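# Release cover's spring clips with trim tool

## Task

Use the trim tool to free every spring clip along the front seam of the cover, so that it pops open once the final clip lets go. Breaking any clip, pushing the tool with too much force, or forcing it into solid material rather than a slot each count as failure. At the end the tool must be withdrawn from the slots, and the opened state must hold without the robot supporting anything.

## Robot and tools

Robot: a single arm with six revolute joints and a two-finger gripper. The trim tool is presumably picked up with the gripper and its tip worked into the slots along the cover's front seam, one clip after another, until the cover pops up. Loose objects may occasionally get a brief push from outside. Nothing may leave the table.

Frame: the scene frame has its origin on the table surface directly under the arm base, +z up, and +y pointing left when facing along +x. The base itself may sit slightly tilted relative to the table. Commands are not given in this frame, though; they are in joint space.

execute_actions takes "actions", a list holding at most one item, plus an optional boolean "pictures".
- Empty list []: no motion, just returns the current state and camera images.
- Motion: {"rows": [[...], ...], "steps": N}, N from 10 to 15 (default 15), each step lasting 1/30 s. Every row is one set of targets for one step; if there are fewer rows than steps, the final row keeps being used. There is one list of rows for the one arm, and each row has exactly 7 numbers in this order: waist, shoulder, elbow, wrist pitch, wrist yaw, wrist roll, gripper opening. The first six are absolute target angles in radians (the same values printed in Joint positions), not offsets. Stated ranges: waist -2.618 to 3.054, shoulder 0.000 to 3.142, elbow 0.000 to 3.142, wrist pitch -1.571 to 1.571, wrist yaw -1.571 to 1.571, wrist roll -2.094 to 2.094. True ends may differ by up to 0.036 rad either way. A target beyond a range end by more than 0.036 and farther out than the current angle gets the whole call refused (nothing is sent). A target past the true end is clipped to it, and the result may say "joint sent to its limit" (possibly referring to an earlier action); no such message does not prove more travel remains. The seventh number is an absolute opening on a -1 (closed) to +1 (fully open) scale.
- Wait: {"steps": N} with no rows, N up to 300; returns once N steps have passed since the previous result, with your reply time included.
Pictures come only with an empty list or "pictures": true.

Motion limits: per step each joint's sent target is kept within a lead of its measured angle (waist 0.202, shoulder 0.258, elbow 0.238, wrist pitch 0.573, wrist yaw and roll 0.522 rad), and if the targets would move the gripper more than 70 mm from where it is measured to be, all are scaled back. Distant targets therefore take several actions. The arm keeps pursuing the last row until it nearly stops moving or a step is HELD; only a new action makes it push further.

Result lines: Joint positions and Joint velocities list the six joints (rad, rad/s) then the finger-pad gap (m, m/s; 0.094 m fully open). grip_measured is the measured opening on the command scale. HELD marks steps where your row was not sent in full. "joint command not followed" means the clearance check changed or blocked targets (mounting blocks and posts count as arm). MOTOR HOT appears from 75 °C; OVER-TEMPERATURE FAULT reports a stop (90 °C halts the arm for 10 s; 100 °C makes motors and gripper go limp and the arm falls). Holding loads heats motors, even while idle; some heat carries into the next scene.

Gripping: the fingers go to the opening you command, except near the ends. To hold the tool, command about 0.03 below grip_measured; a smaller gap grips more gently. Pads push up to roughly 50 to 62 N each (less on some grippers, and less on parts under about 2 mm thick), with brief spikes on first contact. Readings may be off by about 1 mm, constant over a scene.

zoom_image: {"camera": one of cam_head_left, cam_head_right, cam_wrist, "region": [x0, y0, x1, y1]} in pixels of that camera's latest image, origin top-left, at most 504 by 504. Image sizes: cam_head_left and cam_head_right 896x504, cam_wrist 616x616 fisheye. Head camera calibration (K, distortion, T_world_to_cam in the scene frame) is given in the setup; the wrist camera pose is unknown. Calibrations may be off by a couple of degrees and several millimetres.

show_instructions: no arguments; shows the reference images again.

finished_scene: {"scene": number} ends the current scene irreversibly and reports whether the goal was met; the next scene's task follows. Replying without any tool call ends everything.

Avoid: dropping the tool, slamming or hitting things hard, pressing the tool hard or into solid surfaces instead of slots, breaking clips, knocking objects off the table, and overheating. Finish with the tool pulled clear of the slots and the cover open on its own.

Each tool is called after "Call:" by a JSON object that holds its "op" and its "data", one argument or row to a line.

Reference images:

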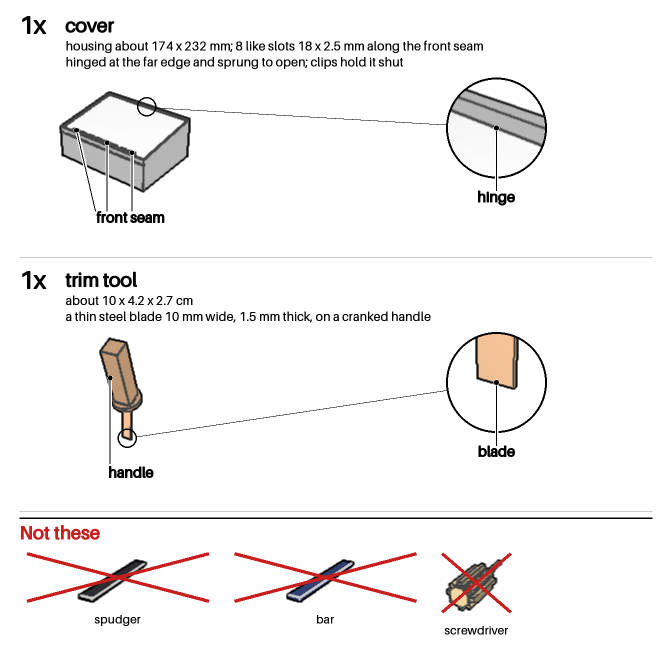

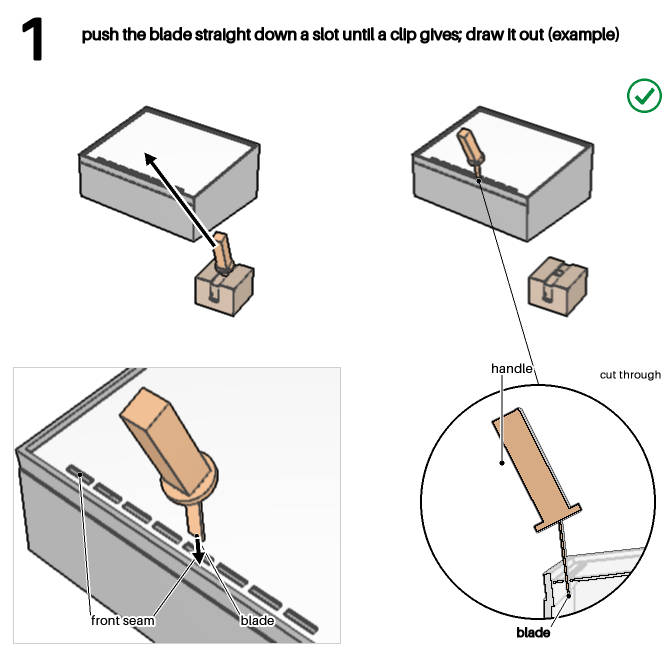

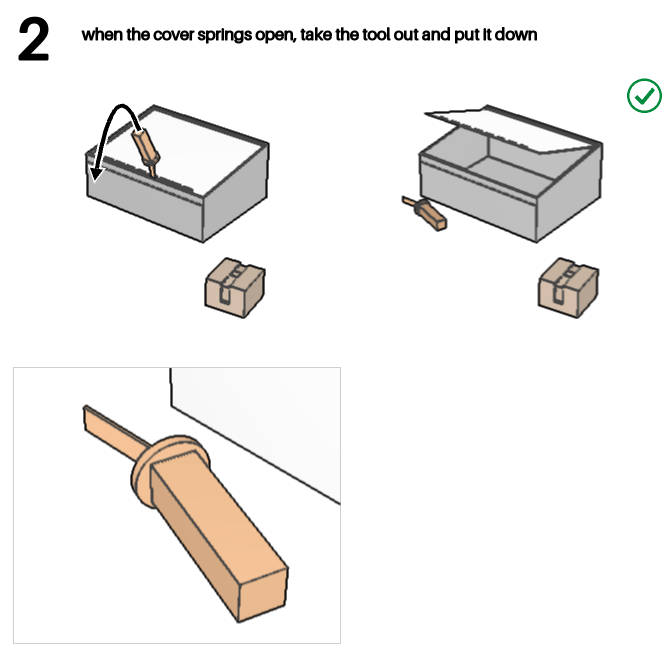

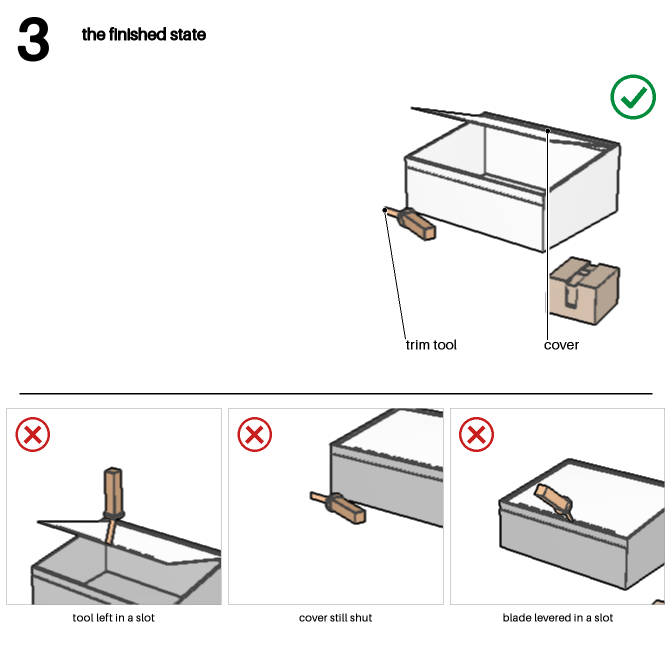

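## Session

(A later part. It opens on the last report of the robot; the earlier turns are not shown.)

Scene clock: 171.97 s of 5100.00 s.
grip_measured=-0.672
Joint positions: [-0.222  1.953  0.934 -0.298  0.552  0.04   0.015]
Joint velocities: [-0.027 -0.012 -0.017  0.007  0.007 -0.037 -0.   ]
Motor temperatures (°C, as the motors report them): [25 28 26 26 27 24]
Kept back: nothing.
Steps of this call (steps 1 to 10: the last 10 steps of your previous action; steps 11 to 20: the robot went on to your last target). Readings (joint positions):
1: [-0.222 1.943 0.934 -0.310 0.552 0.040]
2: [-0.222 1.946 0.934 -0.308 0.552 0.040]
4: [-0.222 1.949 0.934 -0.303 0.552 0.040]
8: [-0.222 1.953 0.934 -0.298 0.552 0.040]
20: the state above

Call:
{"op": "execute_actions", "data": {
  "actions": [
    {"rows": [[-0.232,1.975,0.925,-0.292,0.56,0.03,-0.71],[-0.232,1.977,0.925,-0.291,0.56,0.03,-0.71],[-0.232,1.979,0.925,-0.290,0.56,0.03,-0.71],[-0.232,1.980,0.925,-0.289,0.56,0.03,-0.71],[-0.232,1.981,0.925,-0.288,0.56,0.03,-0.71],[-0.232,1.982,0.925,-0.287,0.56,0.03,-0.71],[-0.232,1.983,0.925,-0.286,0.56,0.03,-0.71],[-0.232,1.984,0.925,-0.285,0.56,0.03,-0.71]], "steps": 15}
  ]
}}

Call:
{"op": "execute_actions", "data": {
  "actions": [
    {"steps": 20}
  ],
  "pictures": true
}}

Call:
{"op": "zoom_image", "data": {
  "camera": "cam_wrist",
  "region": [260, 205, 360, 265]
}}

Scene clock: 172.83 s of 5100.00 s.
grip_measured=-0.672
Joint positions: [-0.222  1.955  0.934 -0.296  0.552  0.04   0.015]
Joint velocities: [-0.002  0.071  0.007  0.022 -0.037  0.037 -0.001]
Motor temperatures (°C, as the motors report them): [25 28 26 26 27 24]
Steps of this call (steps 1 to 15: the robot went on to your last target; steps 16 to 21: nothing new was sent; steps 22 to 26: the first 5 steps of this action). Readings (joint positions):
22: [-0.222 1.953 0.934 -0.298 0.552 0.040]
23: [-0.222 1.953 0.934 -0.298 0.552 0.040]
25: [-0.222 1.954 0.934 -0.297 0.552 0.040]
26: the state above

Scene clock: 173.50 s of 5100.00 s.
grip_measured=-0.672
Joint positions: [-0.222  1.959  0.934 -0.294  0.553  0.039  0.015]
Joint velocities: [ 0.002 -0.002 -0.007 -0.037 -0.051 -0.022  0.001]
Motor temperatures (°C, as the motors report them): [25 28 26 26 27 24]
Kept back: nothing.
Steps of this call (steps 1 to 10: the last 10 steps of your previous action; steps 11 to 15: the robot went on to your last target; steps 16 to 20: nothing new was sent). Readings (joint positions):
1: [-0.222 1.958 0.934 -0.294 0.552 0.040]
2: [-0.222 1.959 0.934 -0.294 0.553 0.040]
4: [-0.222 1.959 0.934 -0.294 0.553 0.040]
8: [-0.222 1.959 0.934 -0.294 0.553 0.039]
20: the state above
The arm was judged still, so your last target was given up. Only a new action makes it travel on or press farther. Fingers that are still opening or closing keep moving.

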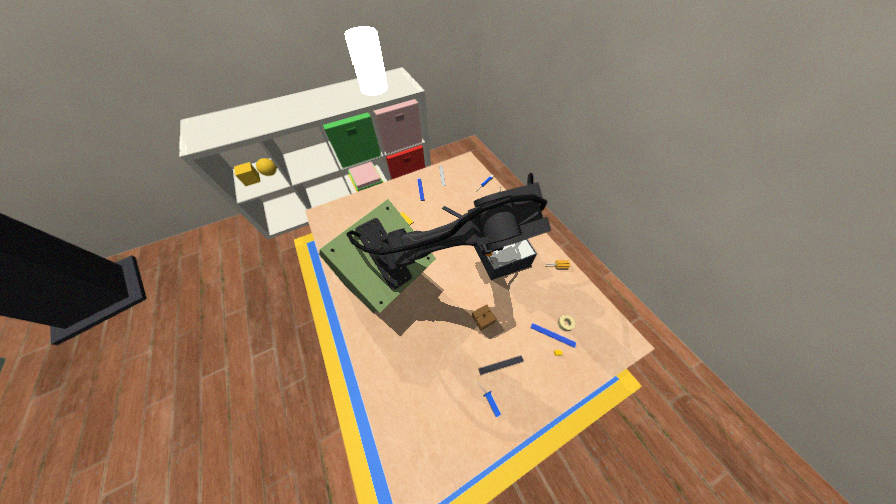

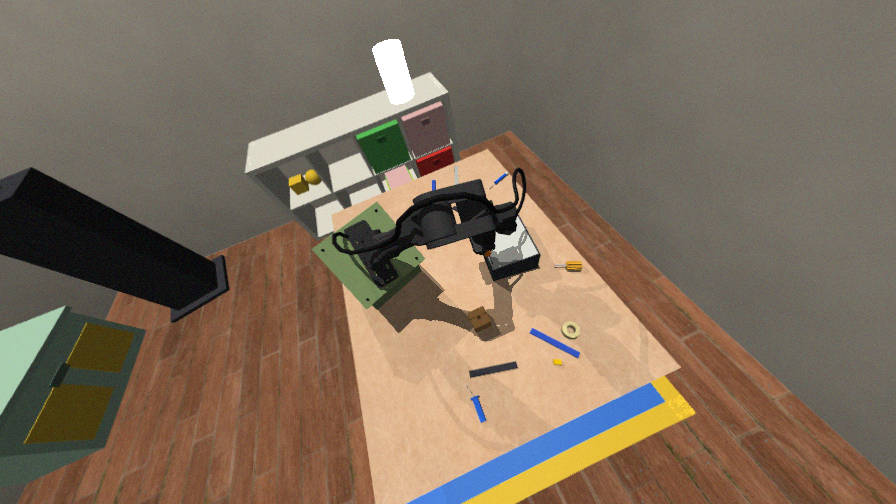

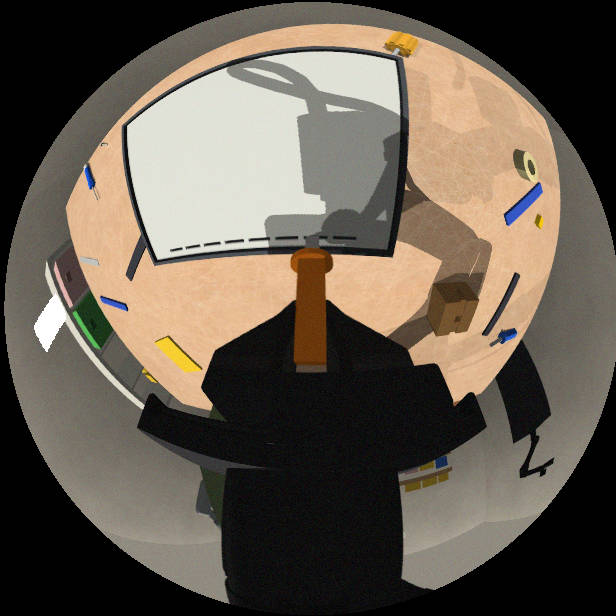

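Region (260, 205, 360, 265) of cam_wrist's 616x616 image, scaled by 5.040, with more detail than that image has; it fills the top 302 rows of this view, and the rest is white.

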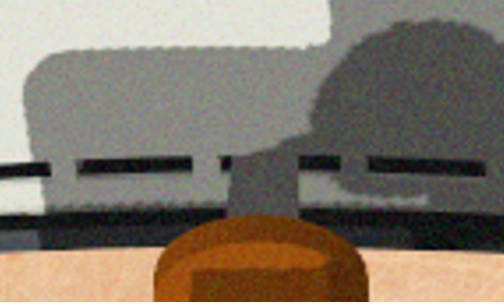

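Call:
{"op": "execute_actions", "data": {
  "actions": [
    {"rows": [[-0.234,1.986,0.925,-0.284,0.56,0.03,-0.71],[-0.234,1.987,0.925,-0.284,0.56,0.03,-0.71],[-0.234,1.988,0.925,-0.283,0.56,0.03,-0.71],[-0.234,1.989,0.925,-0.283,0.56,0.03,-0.71],[-0.234,1.990,0.925,-0.282,0.56,0.03,-0.71]], "steps": 15}
  ]
}}

Call:
{"op": "execute_actions", "data": {
  "actions": [
    {"steps": 15}
  ]
}}

Scene clock: 174.33 s of 5100.00 s.
grip_measured=-0.672
Joint positions: [-0.222  1.959  0.934 -0.293  0.553  0.039  0.015]
Joint velocities: [ 0.002  0.012 -0.002 -0.081 -0.007  0.007  0.   ]
Motor temperatures (°C, as the motors report them): [25 28 26 26 27 24]
Steps of this call (steps 1 to 20: nothing new was sent; steps 21 to 25: the first 5 steps of this action). Readings (joint positions):
21: [-0.222 1.959 0.934 -0.294 0.553 0.039]
22: [-0.222 1.959 0.934 -0.294 0.553 0.039]
24: [-0.222 1.959 0.934 -0.294 0.553 0.039]
25: the state above

Scene clock: 174.83 s of 5100.00 s.
grip_measured=-0.672
Joint positions: [-0.222  1.959  0.934 -0.293  0.553  0.039  0.015]
Joint velocities: [ 0.012 -0.007 -0.007 -0.066  0.051 -0.022 -0.001]
Motor temperatures (°C, as the motors report them): [25 28 26 26 27 24]
Kept back: nothing.
Steps of this call (steps 1 to 10: the last 10 steps of your previous action; steps 11 to 15: the robot went on to your last target). Readings (joint positions):
1: [-0.222 1.959 0.934 -0.293 0.553 0.039]
2: [-0.222 1.959 0.934 -0.293 0.553 0.039]
4: [-0.222 1.959 0.934 -0.293 0.553 0.039]
8: [-0.222 1.959 0.934 -0.293 0.553 0.039]
15: the state above
The arm was judged still, so your last target was given up. Only a new action makes it travel on or press farther. Fingers that are still opening or closing keep moving.

Call:
{"op": "execute_actions", "data": {
  "actions": [
    {"rows": [[-0.212,1.940,0.925,-0.305,0.56,0.03,-0.71],[-0.211,1.937,0.925,-0.308,0.56,0.03,-0.71],[-0.210,1.934,0.925,-0.311,0.56,0.03,-0.71],[-0.209,1.930,0.925,-0.315,0.56,0.03,-0.71],[-0.208,1.926,0.925,-0.319,0.56,0.03,-0.71],[-0.207,1.922,0.925,-0.323,0.56,0.03,-0.71],[-0.206,1.918,0.925,-0.328,0.56,0.03,-0.71],[-0.205,1.914,0.925,-0.332,0.56,0.03,-0.71],[-0.204,1.910,0.925,-0.337,0.56,0.03,-0.71],[-0.203,1.906,0.925,-0.341,0.56,0.03,-0.71],[-0.202,1.902,0.925,-0.346,0.56,0.03,-0.71],[-0.201,1.898,0.925,-0.350,0.56,0.03,-0.71],[-0.200,1.894,0.925,-0.355,0.56,0.03,-0.71],[-0.199,1.891,0.925,-0.359,0.56,0.03,-0.71],[-0.198,1.888,0.925,-0.363,0.56,0.03,-0.71]], "steps": 15}
  ]
}}

Call:
{"op": "execute_actions", "data": {
  "actions": [
    {"steps": 20}
  ],
  "pictures": true
}}

Call:
{"op": "zoom_image", "data": {
  "camera": "cam_wrist",
  "region": [280, 215, 350, 250]
}}

Scene clock: 177.83 s of 5100.00 s.
grip_measured=-0.672
Joint positions: [-0.222  1.951  0.934 -0.297  0.553  0.039  0.015]
Joint velocities: [-0.002 -0.1    0.012 -0.022 -0.051 -0.007  0.   ]
Motor temperatures (°C, as the motors report them): [25 28 26 26 27 24]
Steps of this call (steps 1 to 85: nothing new was sent; steps 86 to 90: the first 5 steps of this action). Readings (joint positions):
86: [-0.222 1.957 0.934 -0.293 0.553 0.039]
87: [-0.222 1.956 0.934 -0.293 0.553 0.039]
89: [-0.222 1.953 0.934 -0.295 0.553 0.039]
90: the state above

Scene clock: 178.50 s of 5100.00 s.
grip_measured=-0.672
Joint positions: [-0.217  1.904  0.934 -0.347  0.553  0.038  0.015]
Joint velocities: [ 0.002 -0.007  0.022 -0.051 -0.022  0.007 -0.001]
Motor temperatures (°C, as the motors report them): [25 28 26 26 27 24]
Kept back: nothing.
Steps of this call (steps 1 to 10: the last 10 steps of your previous action; steps 11 to 20: the robot went on to your last target). Readings (joint positions):
1: [-0.222 1.947 0.934 -0.299 0.553 0.039]
2: [-0.222 1.944 0.934 -0.304 0.553 0.039]
4: [-0.222 1.936 0.934 -0.313 0.553 0.039]
8: [-0.222 1.920 0.934 -0.331 0.553 0.039]
20: the state above

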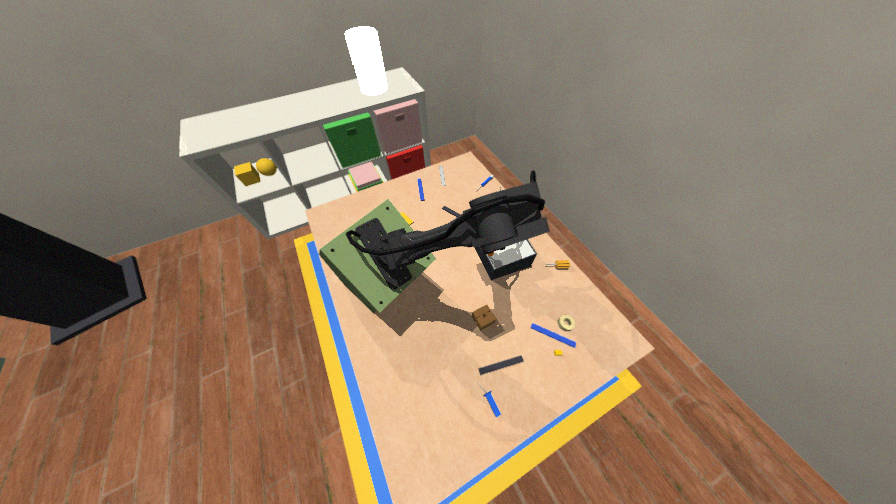

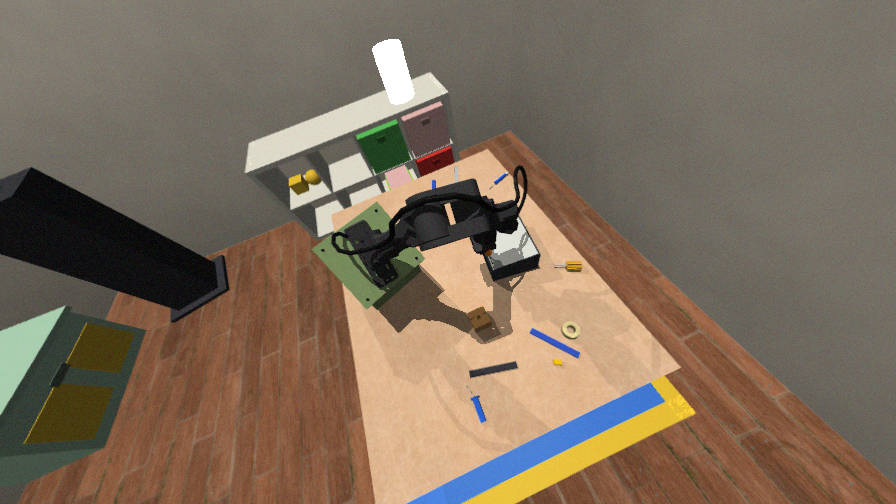

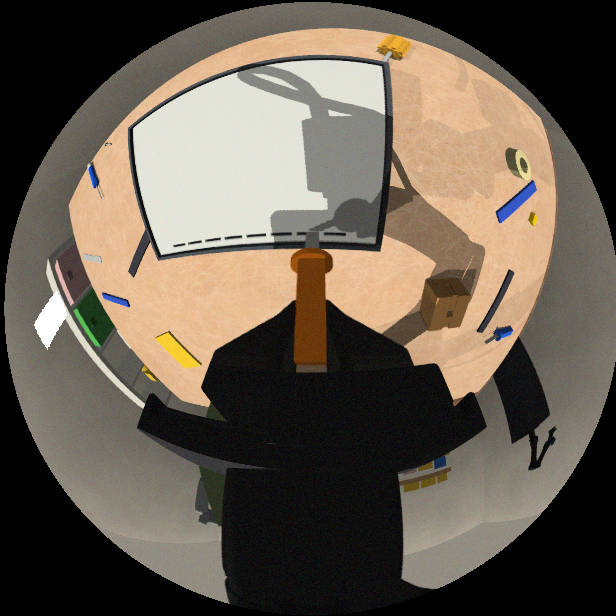

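Region (280, 215, 350, 250) of cam_wrist's 616x616 image, scaled by 7.200, with more detail than that image has.

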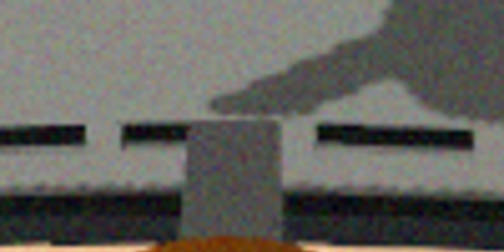

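Call:
{"op": "execute_actions", "data": {
  "actions": [
    {"rows": [[-0.197,1.90,0.972,-0.362,0.562,0.05,-0.71],[-0.192,1.905,0.974,-0.364,0.563,0.055,-0.71],[-0.187,1.915,0.975,-0.367,0.564,0.06,-0.71],[-0.182,1.925,0.976,-0.370,0.565,0.065,-0.71],[-0.177,1.930,0.977,-0.373,0.566,0.07,-0.71],[-0.172,1.932,0.978,-0.376,0.567,0.075,-0.71],[-0.167,1.935,0.979,-0.379,0.568,0.08,-0.71],[-0.162,1.938,0.980,-0.382,0.569,0.086,-0.71],[-0.157,1.941,0.981,-0.385,0.570,0.092,-0.71],[-0.152,1.944,0.982,-0.388,0.571,0.098,-0.71],[-0.147,1.948,0.983,-0.391,0.572,0.104,-0.71],[-0.142,1.951,0.984,-0.393,0.573,0.110,-0.71],[-0.137,1.954,0.985,-0.395,0.573,0.114,-0.71],[-0.133,1.957,0.986,-0.397,0.573,0.118,-0.71],[-0.129,1.960,0.986,-0.398,0.573,0.120,-0.71]], "steps": 15}
  ]
}}

Call:
{"op": "execute_actions", "data": {
  "actions": [
    {"steps": 25}
  ],
  "pictures": true
}}

Call:
{"op": "zoom_image", "data": {
  "camera": "cam_wrist",
  "region": [280, 215, 350, 250]
}}

Scene clock: 179.50 s of 5100.00 s.
grip_measured=-0.672
Joint positions: [-0.208  1.905  0.936 -0.353  0.555  0.048  0.015]
Joint velocities: [ 0.115  0.066  0.09  -0.051  0.007 -0.022 -0.   ]
Motor temperatures (°C, as the motors report them): [25 29 26 26 27 24]
Steps of this call (steps 1 to 15: the robot went on to your last target; steps 16 to 25: nothing new was sent; steps 26 to 30: the first 5 steps of this action). Readings (joint positions):
26: [-0.217 1.904 0.934 -0.348 0.553 0.039]
27: [-0.216 1.904 0.934 -0.348 0.553 0.040]
29: [-0.212 1.904 0.934 -0.349 0.555 0.045]
30: the state above

Scene clock: 180.33 s of 5100.00 s.
grip_measured=-0.672
Joint positions: [-0.146  1.945  0.956 -0.382  0.563  0.111  0.015]
Joint velocities: [-0.007 -0.002 -0.007 -0.125  0.051 -0.066  0.   ]
Motor temperatures (°C, as the motors report them): [25 29 26 26 27 24]
Kept back: nothing.
Steps of this call (steps 1 to 10: the last 10 steps of your previous action; steps 11 to 25: the robot went on to your last target). Readings (joint positions):
1: [-0.203 1.908 0.940 -0.355 0.556 0.052]
2: [-0.198 1.912 0.945 -0.357 0.556 0.056]
4: [-0.186 1.918 0.951 -0.359 0.558 0.064]
8: [-0.164 1.931 0.955 -0.367 0.560 0.084]
25: the state above

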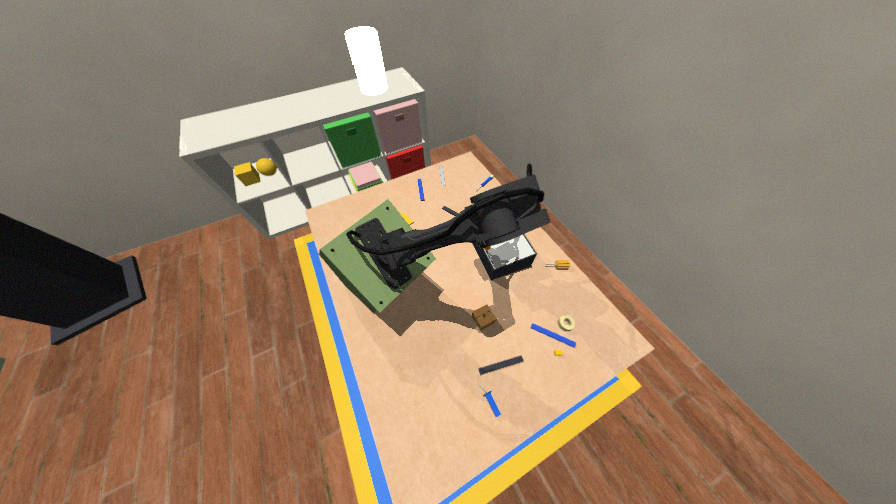

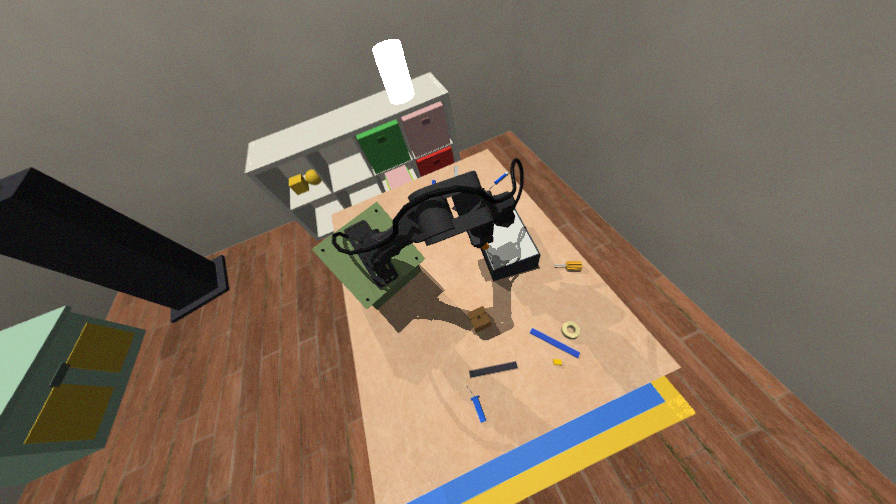

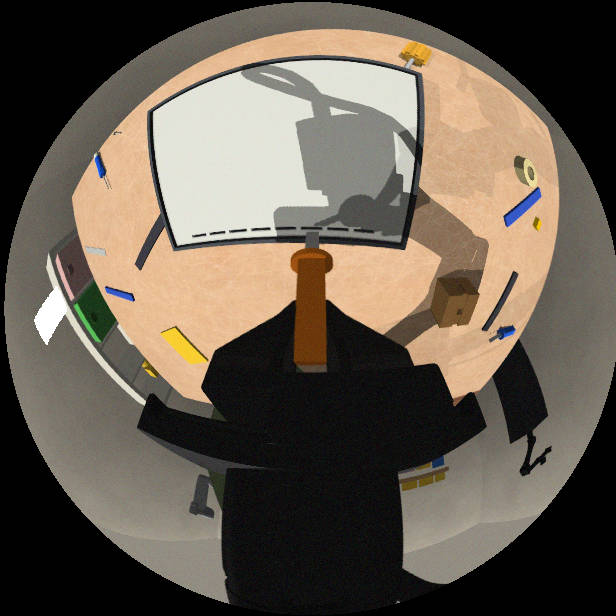

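Region (280, 215, 350, 250) of cam_wrist's 616x616 image, scaled by 7.200, with more detail than that image has.

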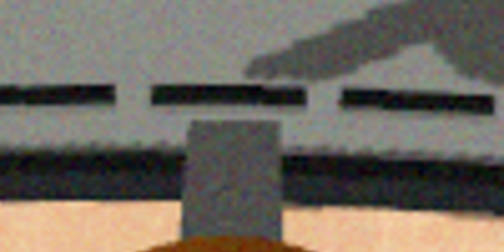

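Call:
{"op": "execute_actions", "data": {
  "actions": [
    {"rows": [[-0.152,1.970,0.972,-0.372,0.573,0.12,-0.71],[-0.155,1.971,0.972,-0.369,0.573,0.12,-0.71],[-0.155,1.968,0.972,-0.366,0.573,0.12,-0.71],[-0.155,1.967,0.972,-0.364,0.573,0.12,-0.71],[-0.155,1.968,0.972,-0.362,0.573,0.12,-0.71],[-0.155,1.969,0.972,-0.360,0.573,0.12,-0.71],[-0.155,1.970,0.972,-0.358,0.573,0.12,-0.71],[-0.156,1.971,0.972,-0.356,0.573,0.12,-0.71],[-0.156,1.972,0.972,-0.354,0.573,0.12,-0.71],[-0.156,1.973,0.972,-0.352,0.573,0.12,-0.71],[-0.156,1.974,0.972,-0.350,0.573,0.12,-0.71],[-0.156,1.975,0.972,-0.348,0.573,0.12,-0.71],[-0.156,1.976,0.972,-0.347,0.573,0.12,-0.71]], "steps": 15}
  ]
}}

Call:
{"op": "execute_actions", "data": {
  "actions": [
    {"steps": 25}
  ],
  "pictures": true
}}

Call:
{"op": "zoom_image", "data": {
  "camera": "cam_wrist",
  "region": [280, 215, 350, 250]
}}

Scene clock: 181.60 s of 5100.00 s.
grip_measured=-0.672
Joint positions: [-0.146  1.951  0.956 -0.381  0.563  0.111  0.015]
Joint velocities: [-0.007  0.037 -0.012 -0.066  0.022  0.051  0.   ]
Motor temperatures (°C, as the motors report them): [25 29 26 26 27 24]
Steps of this call (steps 1 to 15: the robot went on to your last target; steps 16 to 33: nothing new was sent; steps 34 to 38: the first 5 steps of this action). Readings (joint positions):
34: [-0.146 1.945 0.956 -0.382 0.563 0.111]
35: [-0.146 1.946 0.956 -0.382 0.563 0.111]
37: [-0.146 1.949 0.956 -0.381 0.563 0.111]
38: the state above

Scene clock: 182.43 s of 5100.00 s.
grip_measured=-0.672
Joint positions: [-0.152  1.96   0.956 -0.362  0.563  0.111  0.015]
Joint velocities: [-0.007  0.007  0.012  0.037  0.051  0.007 -0.   ]
Motor temperatures (°C, as the motors report them): [25 29 26 26 27 24]
Kept back: nothing.
Steps of this call (steps 1 to 10: the last 10 steps of your previous action; steps 11 to 25: the robot went on to your last target). Readings (joint positions):
1: [-0.146 1.952 0.956 -0.380 0.563 0.111]
2: [-0.146 1.953 0.956 -0.379 0.563 0.111]
4: [-0.147 1.954 0.956 -0.376 0.563 0.111]
8: [-0.151 1.957 0.956 -0.369 0.563 0.111]
25: the state above

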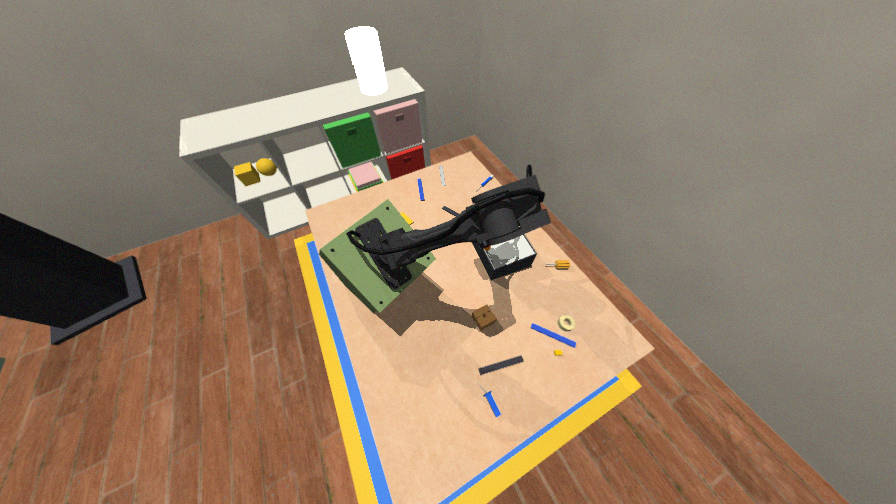

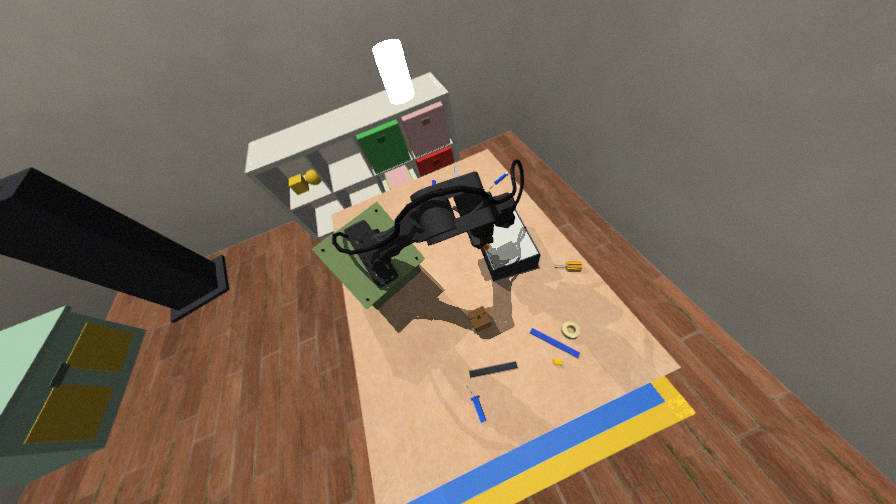

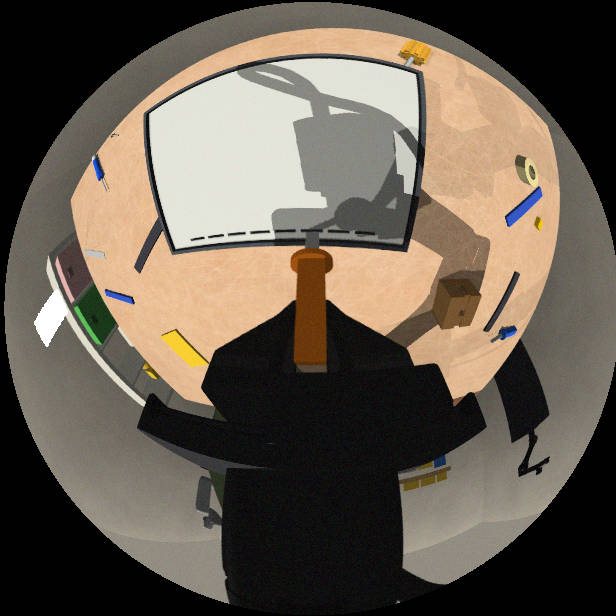

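Region (280, 215, 350, 250) of cam_wrist's 616x616 image, scaled by 7.200, with more detail than that image has.

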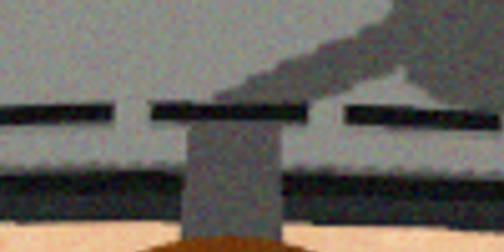

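Call:
{"op": "execute_actions", "data": {
  "actions": [
    {"rows": [[-0.160,1.985,0.972,-0.347,0.573,0.12,-0.71],[-0.160,1.986,0.972,-0.345,0.573,0.12,-0.71],[-0.160,1.982,0.972,-0.343,0.573,0.12,-0.71],[-0.159,1.981,0.972,-0.341,0.573,0.12,-0.71],[-0.159,1.982,0.972,-0.339,0.573,0.12,-0.71],[-0.159,1.983,0.972,-0.338,0.573,0.12,-0.71],[-0.159,1.984,0.972,-0.337,0.573,0.12,-0.71],[-0.159,1.985,0.972,-0.336,0.573,0.12,-0.71]], "steps": 15}
  ]
}}

Call:
{"op": "execute_actions", "data": {
  "actions": [
    {"steps": 22}
  ],
  "pictures": true
}}

Call:
{"op": "zoom_image", "data": {
  "camera": "cam_wrist",
  "region": [280, 215, 350, 250]
}}

Scene clock: 183.33 s of 5100.00 s.
grip_measured=-0.672
Joint positions: [-0.152  1.965  0.956 -0.359  0.563  0.111  0.015]
Joint velocities: [-0.002  0.017  0.007  0.066 -0.022 -0.007  0.001]
Motor temperatures (°C, as the motors report them): [25 29 26 26 27 24]
Steps of this call (steps 1 to 15: the robot went on to your last target; steps 16 to 22: nothing new was sent; steps 23 to 27: the first 5 steps of this action). Readings (joint positions):
23: [-0.152 1.960 0.956 -0.362 0.563 0.111]
24: [-0.152 1.961 0.956 -0.361 0.563 0.111]
26: [-0.152 1.964 0.956 -0.360 0.563 0.111]
27: the state above

Scene clock: 184.07 s of 5100.00 s.
grip_measured=-0.672
Joint positions: [-0.152  1.968  0.956 -0.351  0.563  0.111  0.015]
Joint velocities: [-0.002  0.002  0.002 -0.037  0.11  -0.037  0.   ]
Motor temperatures (°C, as the motors report them): [25 29 26 26 27 24]
Kept back: nothing.
Steps of this call (steps 1 to 10: the last 10 steps of your previous action; steps 11 to 15: the robot went on to your last target; steps 16 to 22: nothing new was sent). Readings (joint positions):
1: [-0.152 1.966 0.956 -0.358 0.563 0.111]
2: [-0.152 1.966 0.956 -0.357 0.563 0.111]
4: [-0.152 1.967 0.956 -0.355 0.563 0.111]
8: [-0.152 1.968 0.956 -0.352 0.563 0.111]
22: the state above
The arm was judged still, so your last target was given up. Only a new action makes it travel on or press farther. Fingers that are still opening or closing keep moving.

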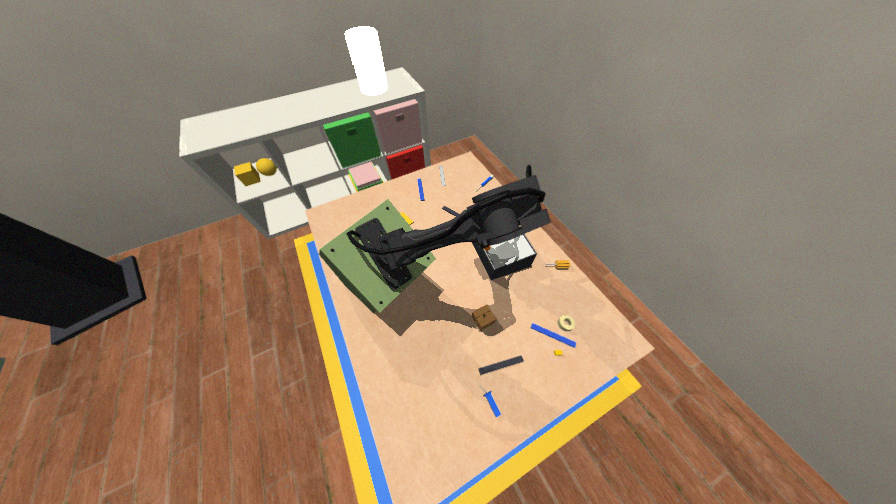

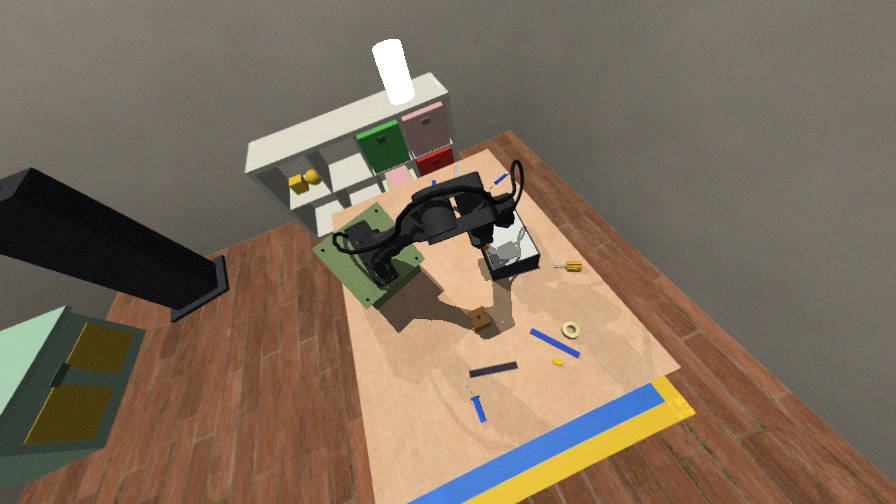

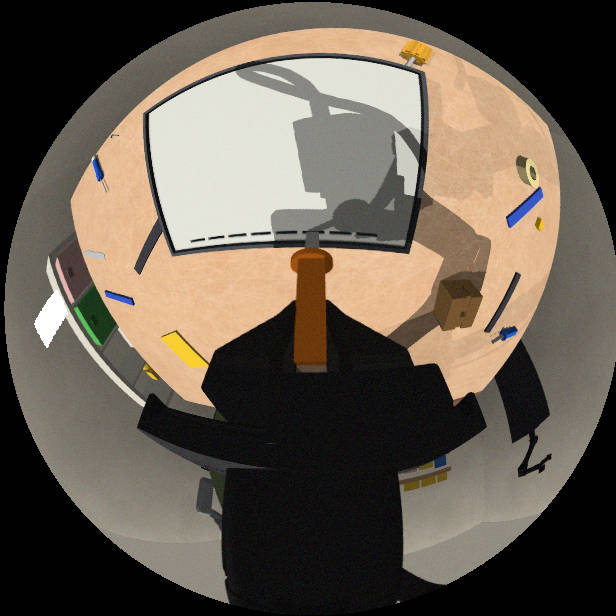

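Region (280, 215, 350, 250) of cam_wrist's 616x616 image, scaled by 7.200, with more detail than that image has.

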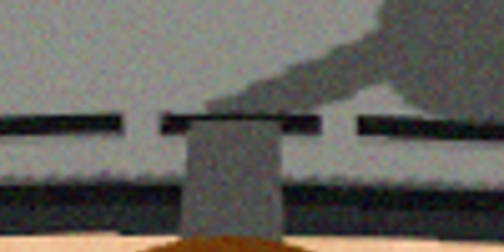

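Call:
{"op": "execute_actions", "data": {
  "actions": [
    {"rows": [[-0.164,1.993,0.972,-0.337,0.573,0.12,-0.71],[-0.164,1.994,0.972,-0.335,0.573,0.12,-0.71],[-0.163,1.990,0.972,-0.333,0.573,0.12,-0.71],[-0.162,1.989,0.972,-0.331,0.573,0.12,-0.71],[-0.162,1.990,0.972,-0.330,0.573,0.12,-0.71],[-0.162,1.991,0.972,-0.329,0.573,0.12,-0.71],[-0.162,1.992,0.972,-0.328,0.573,0.12,-0.71]], "steps": 15}
  ]
}}

Call:
{"op": "execute_actions", "data": {
  "actions": [
    {"steps": 22}
  ],
  "pictures": true
}}

Call:
{"op": "zoom_image", "data": {
  "camera": "cam_wrist",
  "region": [280, 215, 350, 250]
}}

Scene clock: 184.77 s of 5100.00 s.
grip_measured=-0.672
Joint positions: [-0.158  1.973  0.956 -0.348  0.563  0.111  0.015]
Joint velocities: [-0.022  0.022  0.002  0.051 -0.037 -0.007  0.   ]
Motor temperatures (°C, as the motors report them): [25 29 26 26 27 24]
Steps of this call (steps 1 to 16: nothing new was sent; steps 17 to 21: the first 5 steps of this action). Readings (joint positions):
17: [-0.152 1.968 0.956 -0.351 0.563 0.111]
18: [-0.154 1.969 0.956 -0.350 0.563 0.111]
20: [-0.157 1.972 0.956 -0.349 0.563 0.111]
21: the state above

Scene clock: 185.50 s of 5100.00 s.
grip_measured=-0.672
Joint positions: [-0.158  1.975  0.956 -0.343  0.564  0.111  0.015]
Joint velocities: [-0.007  0.007 -0.007 -0.007  0.007 -0.007 -0.002]
Motor temperatures (°C, as the motors report them): [25 29 26 26 27 24]
Kept back: nothing.
Steps of this call (steps 1 to 10: the last 10 steps of your previous action; steps 11 to 15: the robot went on to your last target; steps 16 to 22: nothing new was sent). Readings (joint positions):
1: [-0.158 1.974 0.956 -0.347 0.564 0.111]
2: [-0.158 1.974 0.956 -0.345 0.564 0.111]
4: [-0.158 1.975 0.956 -0.344 0.564 0.111]
8: [-0.158 1.975 0.956 -0.343 0.564 0.111]
22: the state above
The arm was judged still, so your last target was given up. Only a new action makes it travel on or press farther. Fingers that are still opening or closing keep moving.

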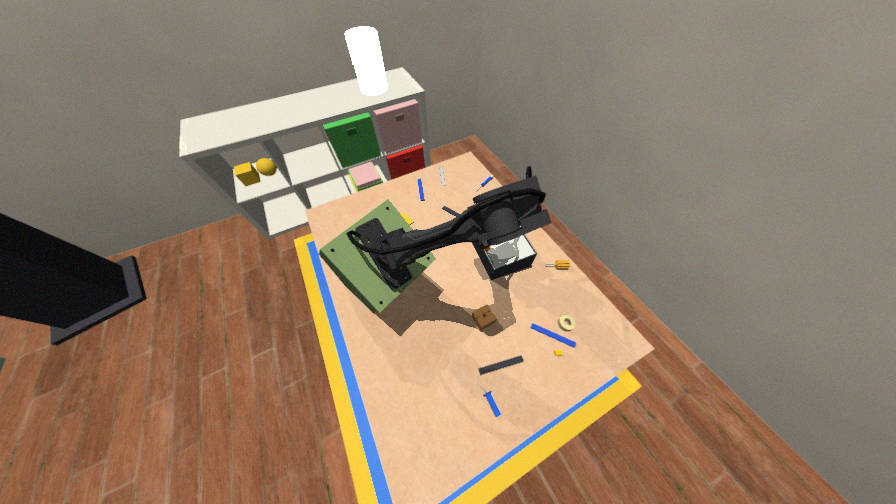

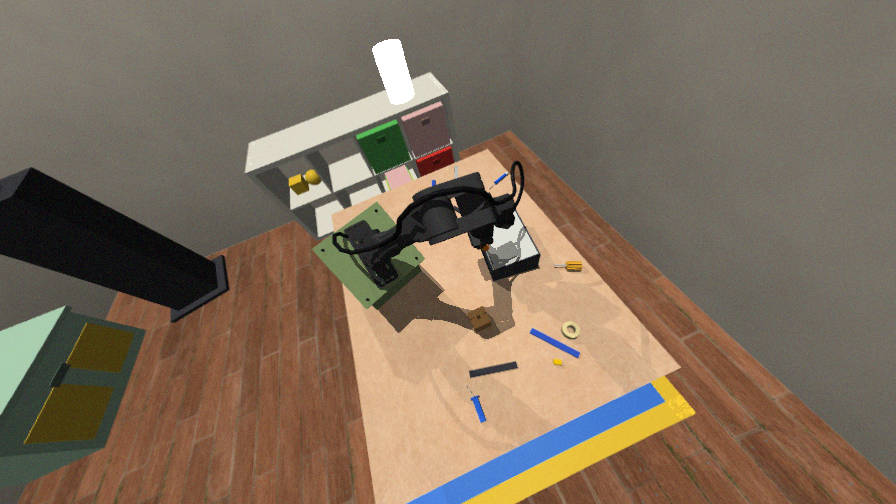

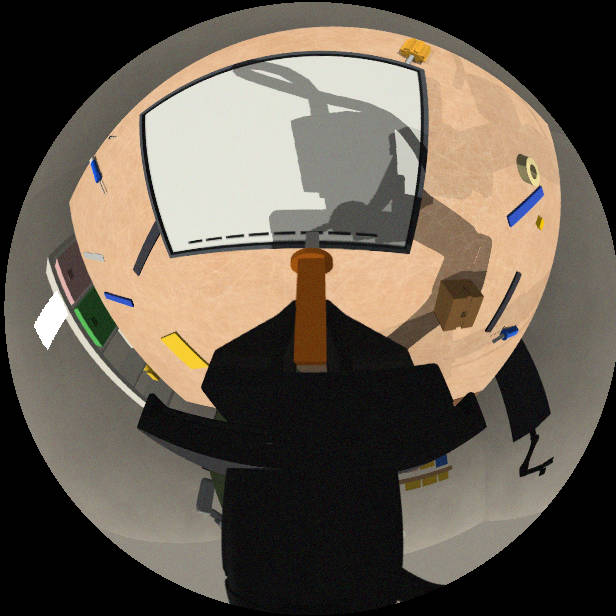

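Region (280, 215, 350, 250) of cam_wrist's 616x616 image, scaled by 7.200, with more detail than that image has.

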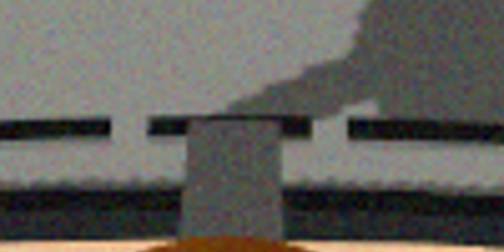

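Call:
{"op": "execute_actions", "data": {
  "actions": [
    {"rows": [[-0.165,1.999,0.972,-0.329,0.573,0.12,-0.71],[-0.165,2.000,0.972,-0.328,0.573,0.12,-0.71],[-0.165,1.997,0.972,-0.327,0.573,0.12,-0.71],[-0.165,1.996,0.972,-0.326,0.573,0.12,-0.71],[-0.166,1.997,0.972,-0.325,0.573,0.12,-0.71],[-0.166,1.998,0.972,-0.324,0.573,0.12,-0.71],[-0.166,1.999,0.972,-0.323,0.573,0.12,-0.71],[-0.167,2.000,0.972,-0.322,0.573,0.12,-0.71],[-0.167,2.001,0.972,-0.321,0.573,0.12,-0.71],[-0.167,2.002,0.972,-0.320,0.573,0.12,-0.71],[-0.168,2.003,0.972,-0.319,0.573,0.12,-0.71],[-0.168,2.004,0.972,-0.318,0.573,0.12,-0.71]], "steps": 15}
  ]
}}

Call:
{"op": "execute_actions", "data": {
  "actions": [
    {"steps": 22}
  ],
  "pictures": true
}}

Call:
{"op": "zoom_image", "data": {
  "camera": "cam_wrist",
  "region": [280, 215, 350, 250]
}}

Scene clock: 186.33 s of 5100.00 s.
grip_measured=-0.672
Joint positions: [-0.158  1.975  0.956 -0.342  0.564  0.111  0.015]
Joint velocities: [-0.002  0.002  0.002  0.022  0.037 -0.066 -0.   ]
Motor temperatures (°C, as the motors report them): [25 29 26 26 27 24]
Steps of this call (steps 1 to 20: nothing new was sent; steps 21 to 25: the first 5 steps of this action). Readings (joint positions):
21: [-0.158 1.975 0.956 -0.343 0.564 0.111]
22: [-0.158 1.975 0.956 -0.343 0.564 0.111]
24: [-0.158 1.975 0.956 -0.342 0.564 0.111]
25: the state above

Scene clock: 187.07 s of 5100.00 s.
grip_measured=-0.672
Joint positions: [-0.163  1.987  0.956 -0.329  0.564  0.111  0.015]
Joint velocities: [-0.012  0.007 -0.002 -0.037 -0.007  0.066 -0.   ]
Motor temperatures (°C, as the motors report them): [25 29 26 26 27 24]
Kept back: nothing.
Steps of this call (steps 1 to 10: the last 10 steps of your previous action; steps 11 to 22: the robot went on to your last target). Readings (joint positions):
1: [-0.158 1.975 0.956 -0.342 0.564 0.111]
2: [-0.158 1.975 0.956 -0.341 0.564 0.111]
4: [-0.158 1.976 0.956 -0.340 0.564 0.111]
8: [-0.158 1.986 0.956 -0.333 0.564 0.111]
22: the state above

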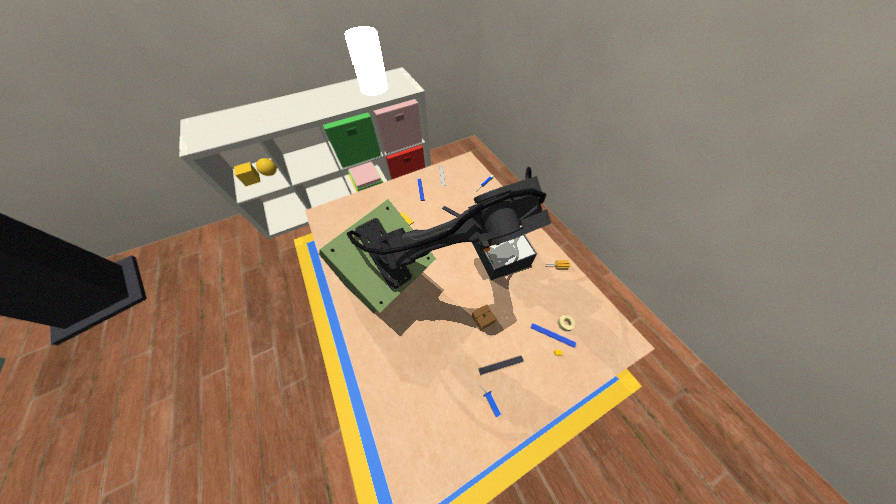

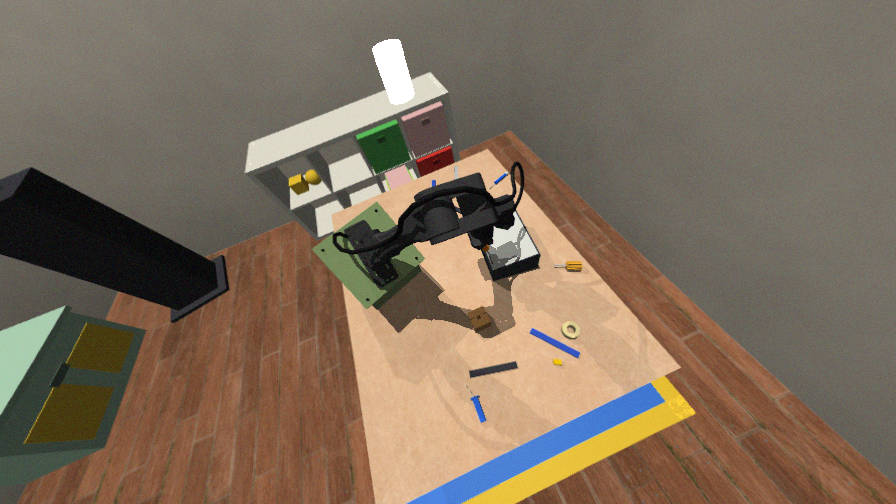

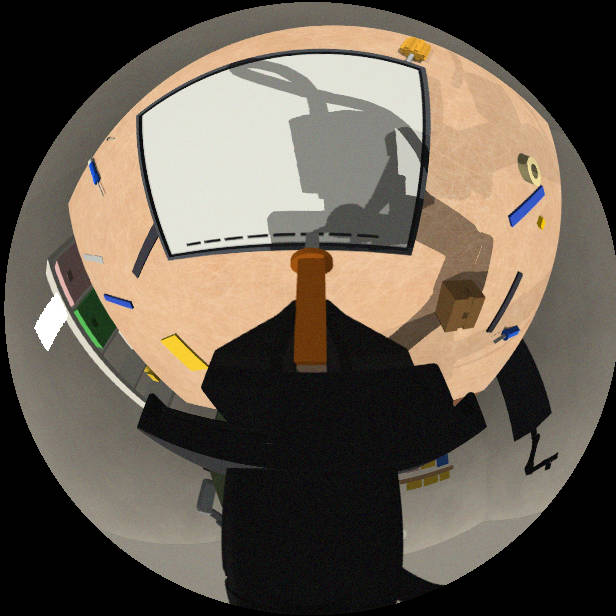

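Region (280, 215, 350, 250) of cam_wrist's 616x616 image, scaled by 7.200, with more detail than that image has.

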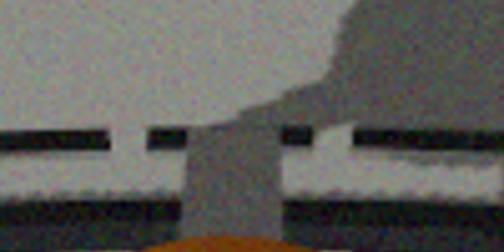

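Inserted. Continue.

Call:
{"op": "execute_actions", "data": {
  "actions": [
    {"rows": [[-0.170,2.008,0.972,-0.317,0.573,0.12,-0.71],[-0.170,2.010,0.972,-0.316,0.573,0.12,-0.71],[-0.170,2.012,0.972,-0.315,0.573,0.12,-0.71],[-0.170,2.013,0.972,-0.314,0.573,0.12,-0.71],[-0.171,2.014,0.972,-0.313,0.573,0.12,-0.71],[-0.171,2.015,0.972,-0.312,0.573,0.12,-0.71],[-0.171,2.016,0.972,-0.311,0.573,0.12,-0.71],[-0.172,2.017,0.972,-0.310,0.573,0.12,-0.71],[-0.172,2.018,0.972,-0.309,0.573,0.12,-0.71],[-0.172,2.019,0.972,-0.308,0.573,0.12,-0.71],[-0.173,2.020,0.972,-0.307,0.573,0.12,-0.71],[-0.173,2.021,0.972,-0.306,0.573,0.12,-0.71]], "steps": 15}
  ]
}}

Call:
{"op": "execute_actions", "data": {
  "actions": [
    {"steps": 20}
  ]
}}

Scene clock: 187.80 s of 5100.00 s.
grip_measured=-0.672
Joint positions: [-0.163  1.988  0.956 -0.328  0.564  0.111  0.015]
Joint velocities: [ 0.002  0.037  0.002  0.095  0.007 -0.022  0.001]
Motor temperatures (°C, as the motors report them): [25 29 26 26 27 24]
Steps of this call (steps 1 to 15: the robot went on to your last target; steps 16 to 17: nothing new was sent; steps 18 to 22: the first 5 steps of this action). Readings (joint positions):
18: [-0.163 1.987 0.956 -0.328 0.564 0.111]
19: [-0.163 1.987 0.956 -0.328 0.564 0.111]
21: [-0.163 1.987 0.956 -0.328 0.564 0.111]
22: the state above

Scene clock: 188.47 s of 5100.00 s.
grip_measured=-0.672
Joint positions: [-0.163  1.992  0.956 -0.324  0.566  0.111  0.015]
Joint velocities: [ 0.007 -0.017 -0.012 -0.022 -0.022 -0.037 -0.001]
Motor temperatures (°C, as the motors report them): [25 29 26 26 27 24]
Kept back: nothing.
Steps of this call (steps 1 to 10: the last 10 steps of your previous action; steps 11 to 15: the robot went on to your last target; steps 16 to 20: nothing new was sent). Readings (joint positions):
1: [-0.163 1.990 0.956 -0.327 0.564 0.111]
2: [-0.163 1.992 0.956 -0.325 0.565 0.111]
4: [-0.163 1.992 0.956 -0.324 0.566 0.111]
8: [-0.163 1.992 0.956 -0.324 0.566 0.111]
20: the state above
The arm was judged still, so your last target was given up. Only a new action makes it travel on or press farther. Fingers that are still opening or closing keep moving.


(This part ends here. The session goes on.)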